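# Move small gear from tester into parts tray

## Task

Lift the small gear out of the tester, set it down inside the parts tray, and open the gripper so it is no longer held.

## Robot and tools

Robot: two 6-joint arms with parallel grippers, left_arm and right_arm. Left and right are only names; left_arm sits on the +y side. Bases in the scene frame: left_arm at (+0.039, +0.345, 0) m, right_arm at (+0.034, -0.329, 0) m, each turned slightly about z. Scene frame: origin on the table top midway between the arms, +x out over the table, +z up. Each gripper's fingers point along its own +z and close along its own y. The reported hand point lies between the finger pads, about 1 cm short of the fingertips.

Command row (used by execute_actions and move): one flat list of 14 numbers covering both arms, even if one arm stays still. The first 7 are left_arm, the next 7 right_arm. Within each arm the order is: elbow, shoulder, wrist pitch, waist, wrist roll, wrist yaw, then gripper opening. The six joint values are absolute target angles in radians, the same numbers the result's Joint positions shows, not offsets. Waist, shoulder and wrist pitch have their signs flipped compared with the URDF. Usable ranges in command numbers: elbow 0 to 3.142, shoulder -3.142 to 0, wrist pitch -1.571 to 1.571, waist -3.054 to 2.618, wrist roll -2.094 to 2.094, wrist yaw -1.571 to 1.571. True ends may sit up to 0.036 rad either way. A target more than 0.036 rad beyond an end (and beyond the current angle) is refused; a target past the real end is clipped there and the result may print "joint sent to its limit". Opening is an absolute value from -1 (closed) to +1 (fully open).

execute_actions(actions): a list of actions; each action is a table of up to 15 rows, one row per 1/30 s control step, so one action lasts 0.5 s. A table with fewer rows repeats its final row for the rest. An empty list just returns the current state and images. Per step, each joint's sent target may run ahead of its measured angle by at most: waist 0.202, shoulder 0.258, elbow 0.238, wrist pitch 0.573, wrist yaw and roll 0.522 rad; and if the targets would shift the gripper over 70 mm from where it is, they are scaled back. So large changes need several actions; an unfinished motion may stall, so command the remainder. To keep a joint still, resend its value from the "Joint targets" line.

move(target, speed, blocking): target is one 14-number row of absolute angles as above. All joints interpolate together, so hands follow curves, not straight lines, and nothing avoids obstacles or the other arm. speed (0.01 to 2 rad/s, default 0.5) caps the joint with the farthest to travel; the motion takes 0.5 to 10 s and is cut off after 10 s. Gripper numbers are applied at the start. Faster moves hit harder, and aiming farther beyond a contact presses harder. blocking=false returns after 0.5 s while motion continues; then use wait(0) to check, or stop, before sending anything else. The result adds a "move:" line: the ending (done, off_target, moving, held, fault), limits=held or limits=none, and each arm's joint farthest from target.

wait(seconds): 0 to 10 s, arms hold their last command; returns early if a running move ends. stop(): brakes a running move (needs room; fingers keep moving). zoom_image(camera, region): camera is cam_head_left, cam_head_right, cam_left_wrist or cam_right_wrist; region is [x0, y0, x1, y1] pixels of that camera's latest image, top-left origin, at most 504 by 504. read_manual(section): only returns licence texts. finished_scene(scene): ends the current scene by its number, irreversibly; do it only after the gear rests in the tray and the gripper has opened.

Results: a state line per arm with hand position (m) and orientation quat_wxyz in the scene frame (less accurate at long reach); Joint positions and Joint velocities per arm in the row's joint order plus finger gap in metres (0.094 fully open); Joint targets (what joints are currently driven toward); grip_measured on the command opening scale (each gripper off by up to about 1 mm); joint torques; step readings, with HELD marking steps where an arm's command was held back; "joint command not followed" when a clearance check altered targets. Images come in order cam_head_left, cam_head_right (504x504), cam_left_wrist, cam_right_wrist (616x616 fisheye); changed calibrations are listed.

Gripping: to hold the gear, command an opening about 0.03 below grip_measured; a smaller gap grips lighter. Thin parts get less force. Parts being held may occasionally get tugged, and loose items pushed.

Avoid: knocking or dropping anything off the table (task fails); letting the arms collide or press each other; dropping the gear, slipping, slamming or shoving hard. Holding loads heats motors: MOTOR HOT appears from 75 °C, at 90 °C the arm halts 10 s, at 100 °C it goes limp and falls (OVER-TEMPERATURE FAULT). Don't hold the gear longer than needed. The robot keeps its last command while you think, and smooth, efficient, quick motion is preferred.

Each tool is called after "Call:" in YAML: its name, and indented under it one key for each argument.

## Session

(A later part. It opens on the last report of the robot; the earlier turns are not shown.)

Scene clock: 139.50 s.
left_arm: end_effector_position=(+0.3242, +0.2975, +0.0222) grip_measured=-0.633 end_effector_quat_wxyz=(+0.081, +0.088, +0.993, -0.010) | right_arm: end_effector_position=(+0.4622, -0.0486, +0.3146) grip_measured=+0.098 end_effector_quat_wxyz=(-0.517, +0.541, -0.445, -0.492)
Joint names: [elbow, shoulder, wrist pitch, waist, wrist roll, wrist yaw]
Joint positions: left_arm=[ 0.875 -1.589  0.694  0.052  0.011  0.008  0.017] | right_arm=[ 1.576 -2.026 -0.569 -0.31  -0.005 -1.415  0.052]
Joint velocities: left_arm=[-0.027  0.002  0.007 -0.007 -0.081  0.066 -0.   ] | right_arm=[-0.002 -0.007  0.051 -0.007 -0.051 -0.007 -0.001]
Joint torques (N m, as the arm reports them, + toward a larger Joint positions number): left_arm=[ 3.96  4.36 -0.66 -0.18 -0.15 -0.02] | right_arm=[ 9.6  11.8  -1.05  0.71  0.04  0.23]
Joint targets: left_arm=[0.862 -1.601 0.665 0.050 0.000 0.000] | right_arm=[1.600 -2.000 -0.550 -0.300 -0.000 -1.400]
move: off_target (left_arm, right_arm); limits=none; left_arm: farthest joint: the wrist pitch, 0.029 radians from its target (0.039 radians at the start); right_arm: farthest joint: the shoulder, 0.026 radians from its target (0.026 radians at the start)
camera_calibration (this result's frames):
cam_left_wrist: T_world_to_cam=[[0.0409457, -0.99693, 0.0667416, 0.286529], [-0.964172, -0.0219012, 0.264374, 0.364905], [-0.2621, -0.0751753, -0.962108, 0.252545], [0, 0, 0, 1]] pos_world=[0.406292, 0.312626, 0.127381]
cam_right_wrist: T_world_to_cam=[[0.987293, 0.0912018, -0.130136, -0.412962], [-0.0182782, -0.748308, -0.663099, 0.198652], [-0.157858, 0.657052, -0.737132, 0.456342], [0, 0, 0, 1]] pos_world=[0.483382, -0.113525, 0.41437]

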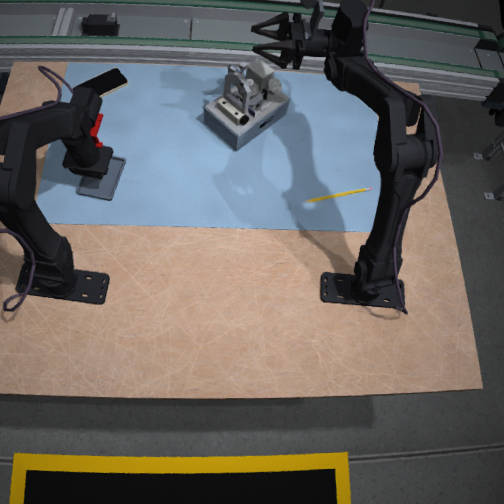

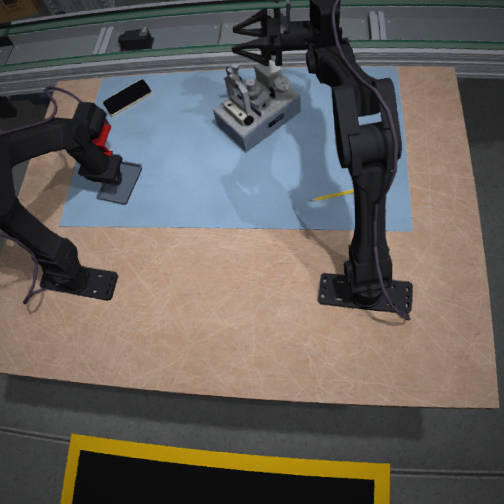

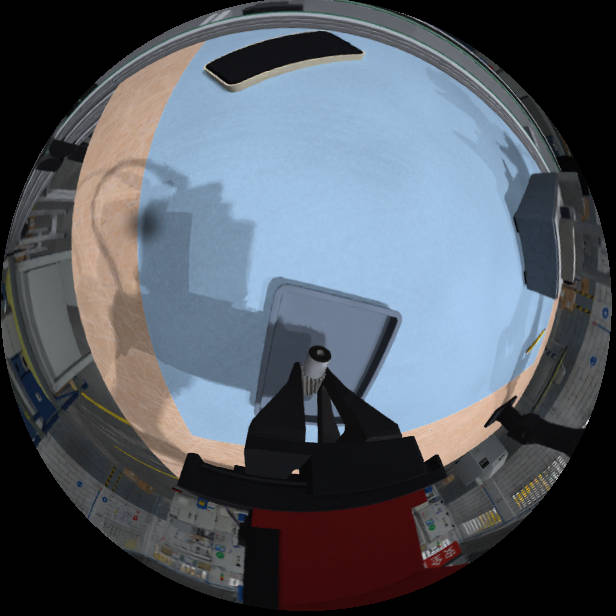

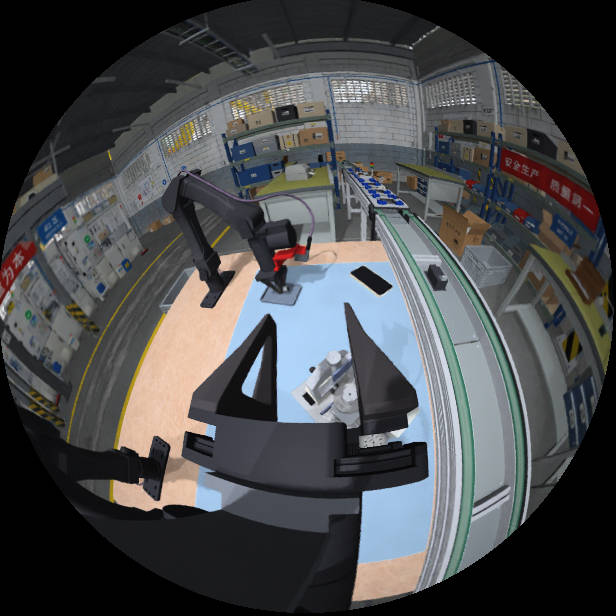

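Contact. Release.

Call:
execute_actions:
  actions:
    - [[0.875,-1.589,0.685,0.05,0,0,-0.5,1.6,-2.0,-0.55,-0.30,0,-1.40,0.1]]

Call:
move:
  target: [1.03,-1.50,0.87,0.05,0,0,-0.5,1.6,-2.0,-0.55,-0.30,0,-1.40,0.1]
  speed: 0.2

Scene clock: 143.97 s.
left_arm: end_effector_position=(+0.3243, +0.2975, +0.0222) grip_measured=-0.501 end_effector_quat_wxyz=(+0.081, +0.088, +0.993, -0.010) | right_arm: end_effector_position=(+0.4622, -0.0486, +0.3146) grip_measured=+0.098 end_effector_quat_wxyz=(-0.517, +0.541, -0.445, -0.492)
Joint names: [elbow, shoulder, wrist pitch, waist, wrist roll, wrist yaw]
Joint positions: left_arm=[ 0.875 -1.589  0.694  0.052  0.011  0.007  0.023] | right_arm=[ 1.576 -2.026 -0.569 -0.31  -0.005 -1.415  0.052]
Joint velocities: left_arm=[ 0.007  0.007 -0.051 -0.007 -0.007  0.022 -0.   ] | right_arm=[ 0.012  0.007  0.022  0.002 -0.051  0.007  0.   ]
Joint torques (N m, as the arm reports them, + toward a larger Joint positions number): left_arm=[ 4.97  5.37 -0.48 -0.14 -0.14 -0.03] | right_arm=[ 9.55 11.88 -1.07  0.75  0.06  0.22]
Joint targets: left_arm=[0.875 -1.589 0.685 0.050 0.000 -0.000] | right_arm=[1.600 -2.000 -0.550 -0.300 0.000 -1.400]
Step readings (joint positions):
0: left_arm=[0.875 -1.589 0.694 0.052 0.011 0.008] | right_arm=[1.576 -2.026 -0.569 -0.310 -0.005 -1.415]
1: left_arm=[0.875 -1.589 0.694 0.052 0.011 0.008] | right_arm=[1.576 -2.026 -0.569 -0.310 -0.005 -1.415]
2: left_arm=[0.875 -1.589 0.694 0.052 0.011 0.008] | right_arm=[1.576 -2.026 -0.569 -0.310 -0.005 -1.415]
4: left_arm=[0.875 -1.589 0.694 0.052 0.011 0.008] | right_arm=[1.576 -2.026 -0.569 -0.310 -0.005 -1.415]
8: left_arm=[0.875 -1.589 0.694 0.052 0.011 0.007] | right_arm=[1.576 -2.026 -0.569 -0.310 -0.005 -1.415]
15: Joint positions above
camera_calibration (this result's frames):
cam_left_wrist: T_world_to_cam=[[0.0409781, -0.996948, 0.0664516, 0.286577], [-0.964286, -0.0220423, 0.263944, 0.365091], [-0.261674, -0.0748943, -0.962246, 0.252372], [0, 0, 0, 1]] pos_world=[0.406348, 0.312651, 0.127437]
cam_right_wrist: T_world_to_cam=[[0.987293, 0.0912018, -0.130136, -0.412962], [-0.0182782, -0.748308, -0.663099, 0.198652], [-0.157858, 0.657052, -0.737132, 0.456342], [0, 0, 0, 1]] pos_world=[0.483382, -0.113525, 0.41437]

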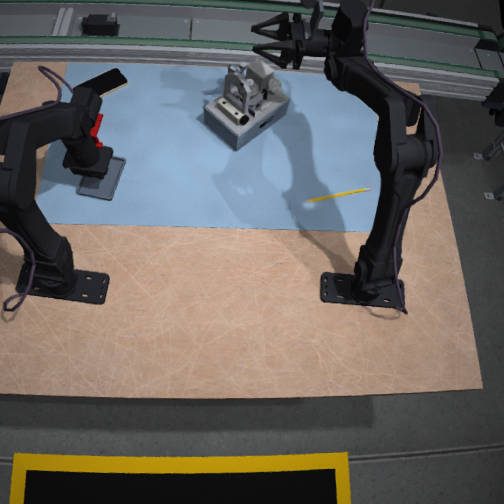

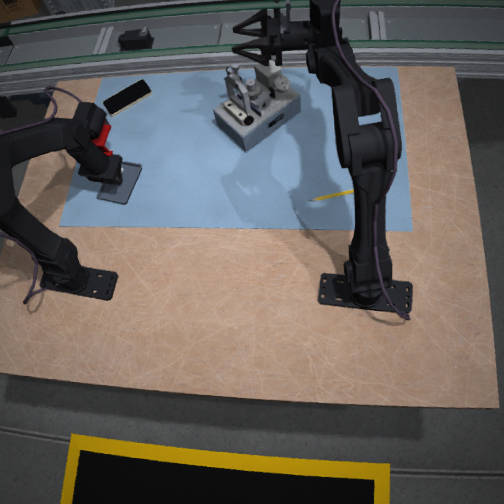

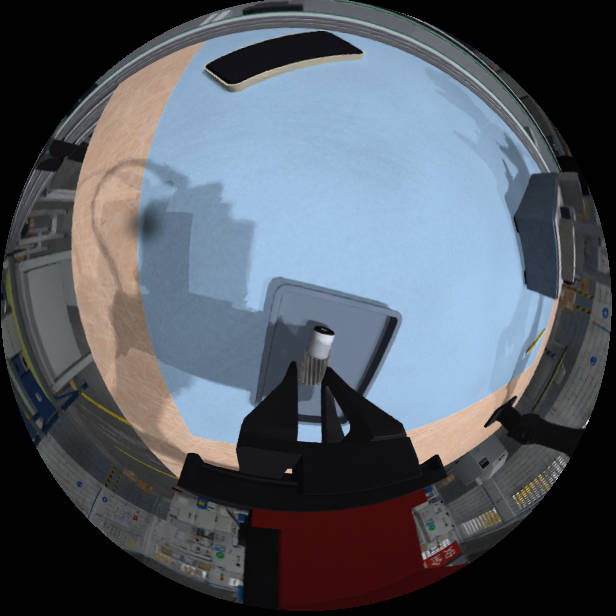

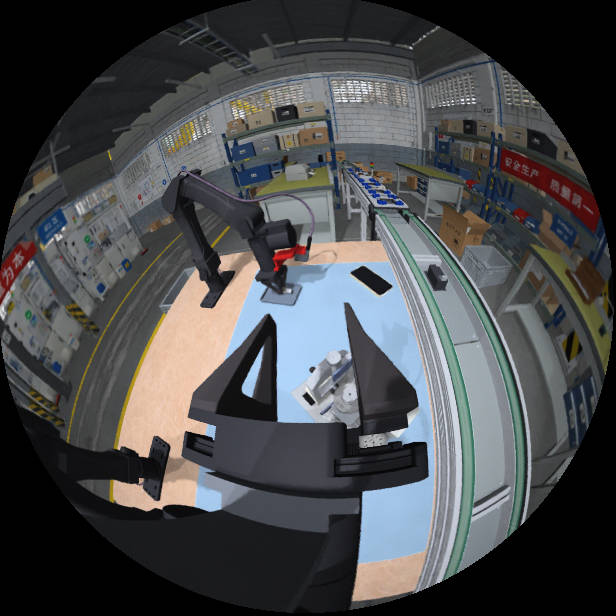

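Scene clock: 145.50 s.
left_arm: end_effector_position=(+0.3320, +0.2963, +0.0697) grip_measured=-0.501 end_effector_quat_wxyz=(+0.096, +0.088, +0.991, -0.011) | right_arm: end_effector_position=(+0.4622, -0.0486, +0.3146) grip_measured=+0.098 end_effector_quat_wxyz=(-0.517, +0.541, -0.445, -0.492)
Joint names: [elbow, shoulder, wrist pitch, waist, wrist roll, wrist yaw]
Joint positions: left_arm=[ 1.005 -1.521  0.861  0.052  0.011  0.007  0.023] | right_arm=[ 1.576 -2.026 -0.569 -0.31  -0.005 -1.415  0.052]
Joint velocities: left_arm=[-0.002  0.022  0.022  0.002 -0.095 -0.095  0.001] | right_arm=[ 0.012 -0.007 -0.007  0.017  0.037 -0.095 -0.   ]
Joint torques (N m, as the arm reports them, + toward a larger Joint positions number): left_arm=[ 7.31  6.76 -0.37 -0.18 -0.14 -0.03] | right_arm=[ 9.55 11.84 -1.09  0.8   0.03  0.21]
Joint targets: left_arm=[1.030 -1.500 0.870 0.050 0.000 -0.000] | right_arm=[1.600 -2.000 -0.550 -0.300 0.000 -1.400]
move: off_target (left_arm, right_arm); limits=none; left_arm: farthest joint: the elbow, 0.025 radians from its target (0.155 radians at the start); right_arm: farthest joint: the shoulder, 0.026 radians from its target (0.026 radians at the start)
camera_calibration (this result's frames):
cam_left_wrist: T_world_to_cam=[[0.0388842, -0.9966, 0.0726364, 0.281999], [-0.971796, -0.0207955, 0.234905, 0.364039], [-0.232596, -0.0797218, -0.9693, 0.292289], [0, 0, 0, 1]] pos_world=[0.410791, 0.311913, 0.177318]
cam_right_wrist: T_world_to_cam=[[0.987293, 0.0912018, -0.130136, -0.412962], [-0.0182782, -0.748308, -0.663099, 0.198652], [-0.157858, 0.657052, -0.737132, 0.456342], [0, 0, 0, 1]] pos_world=[0.483382, -0.113525, 0.41437]

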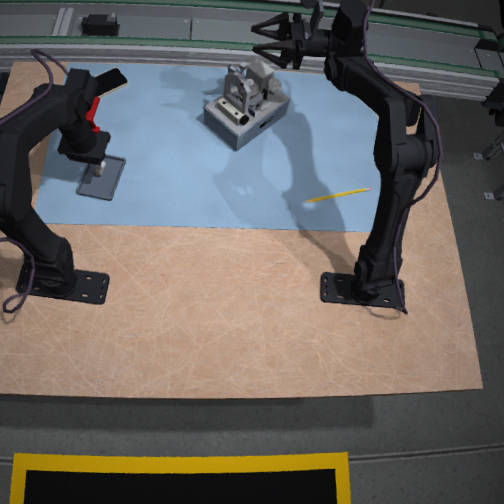

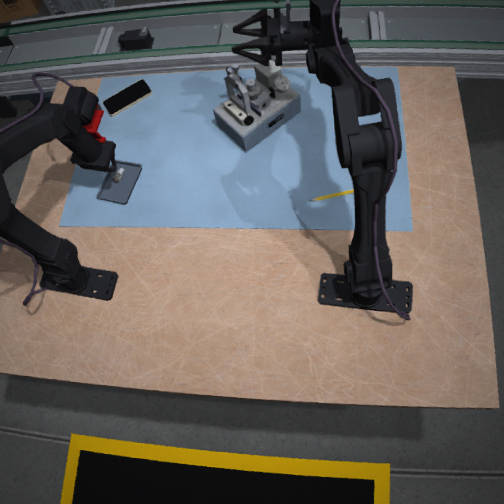

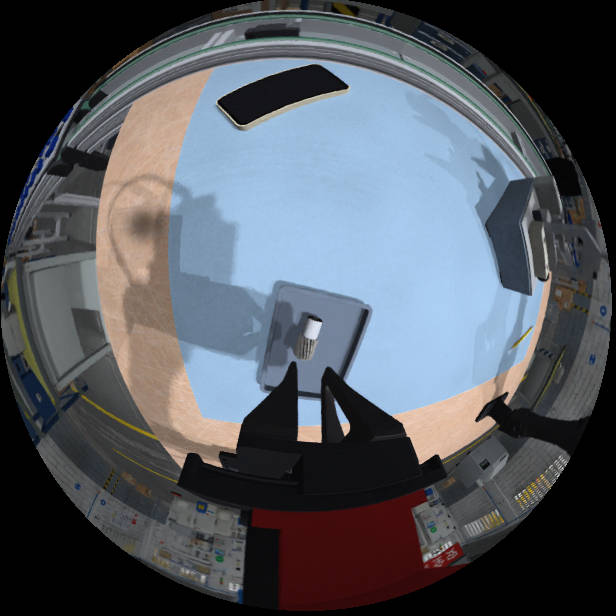

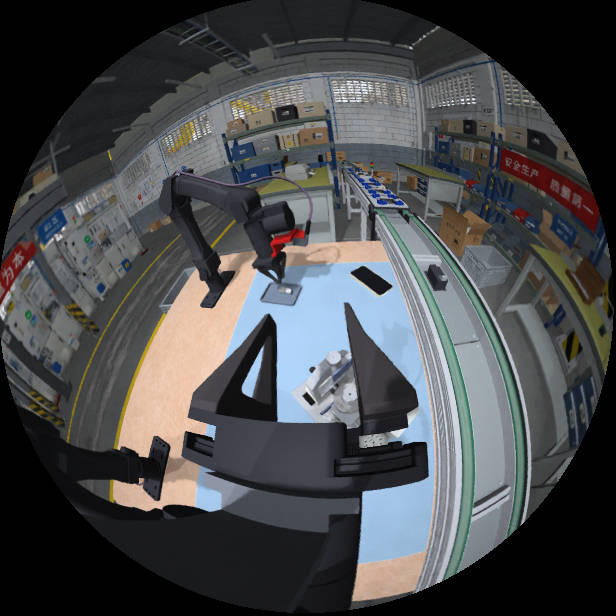

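Call:
finished_scene:
  scene: 2

The scene is finished: the task was done.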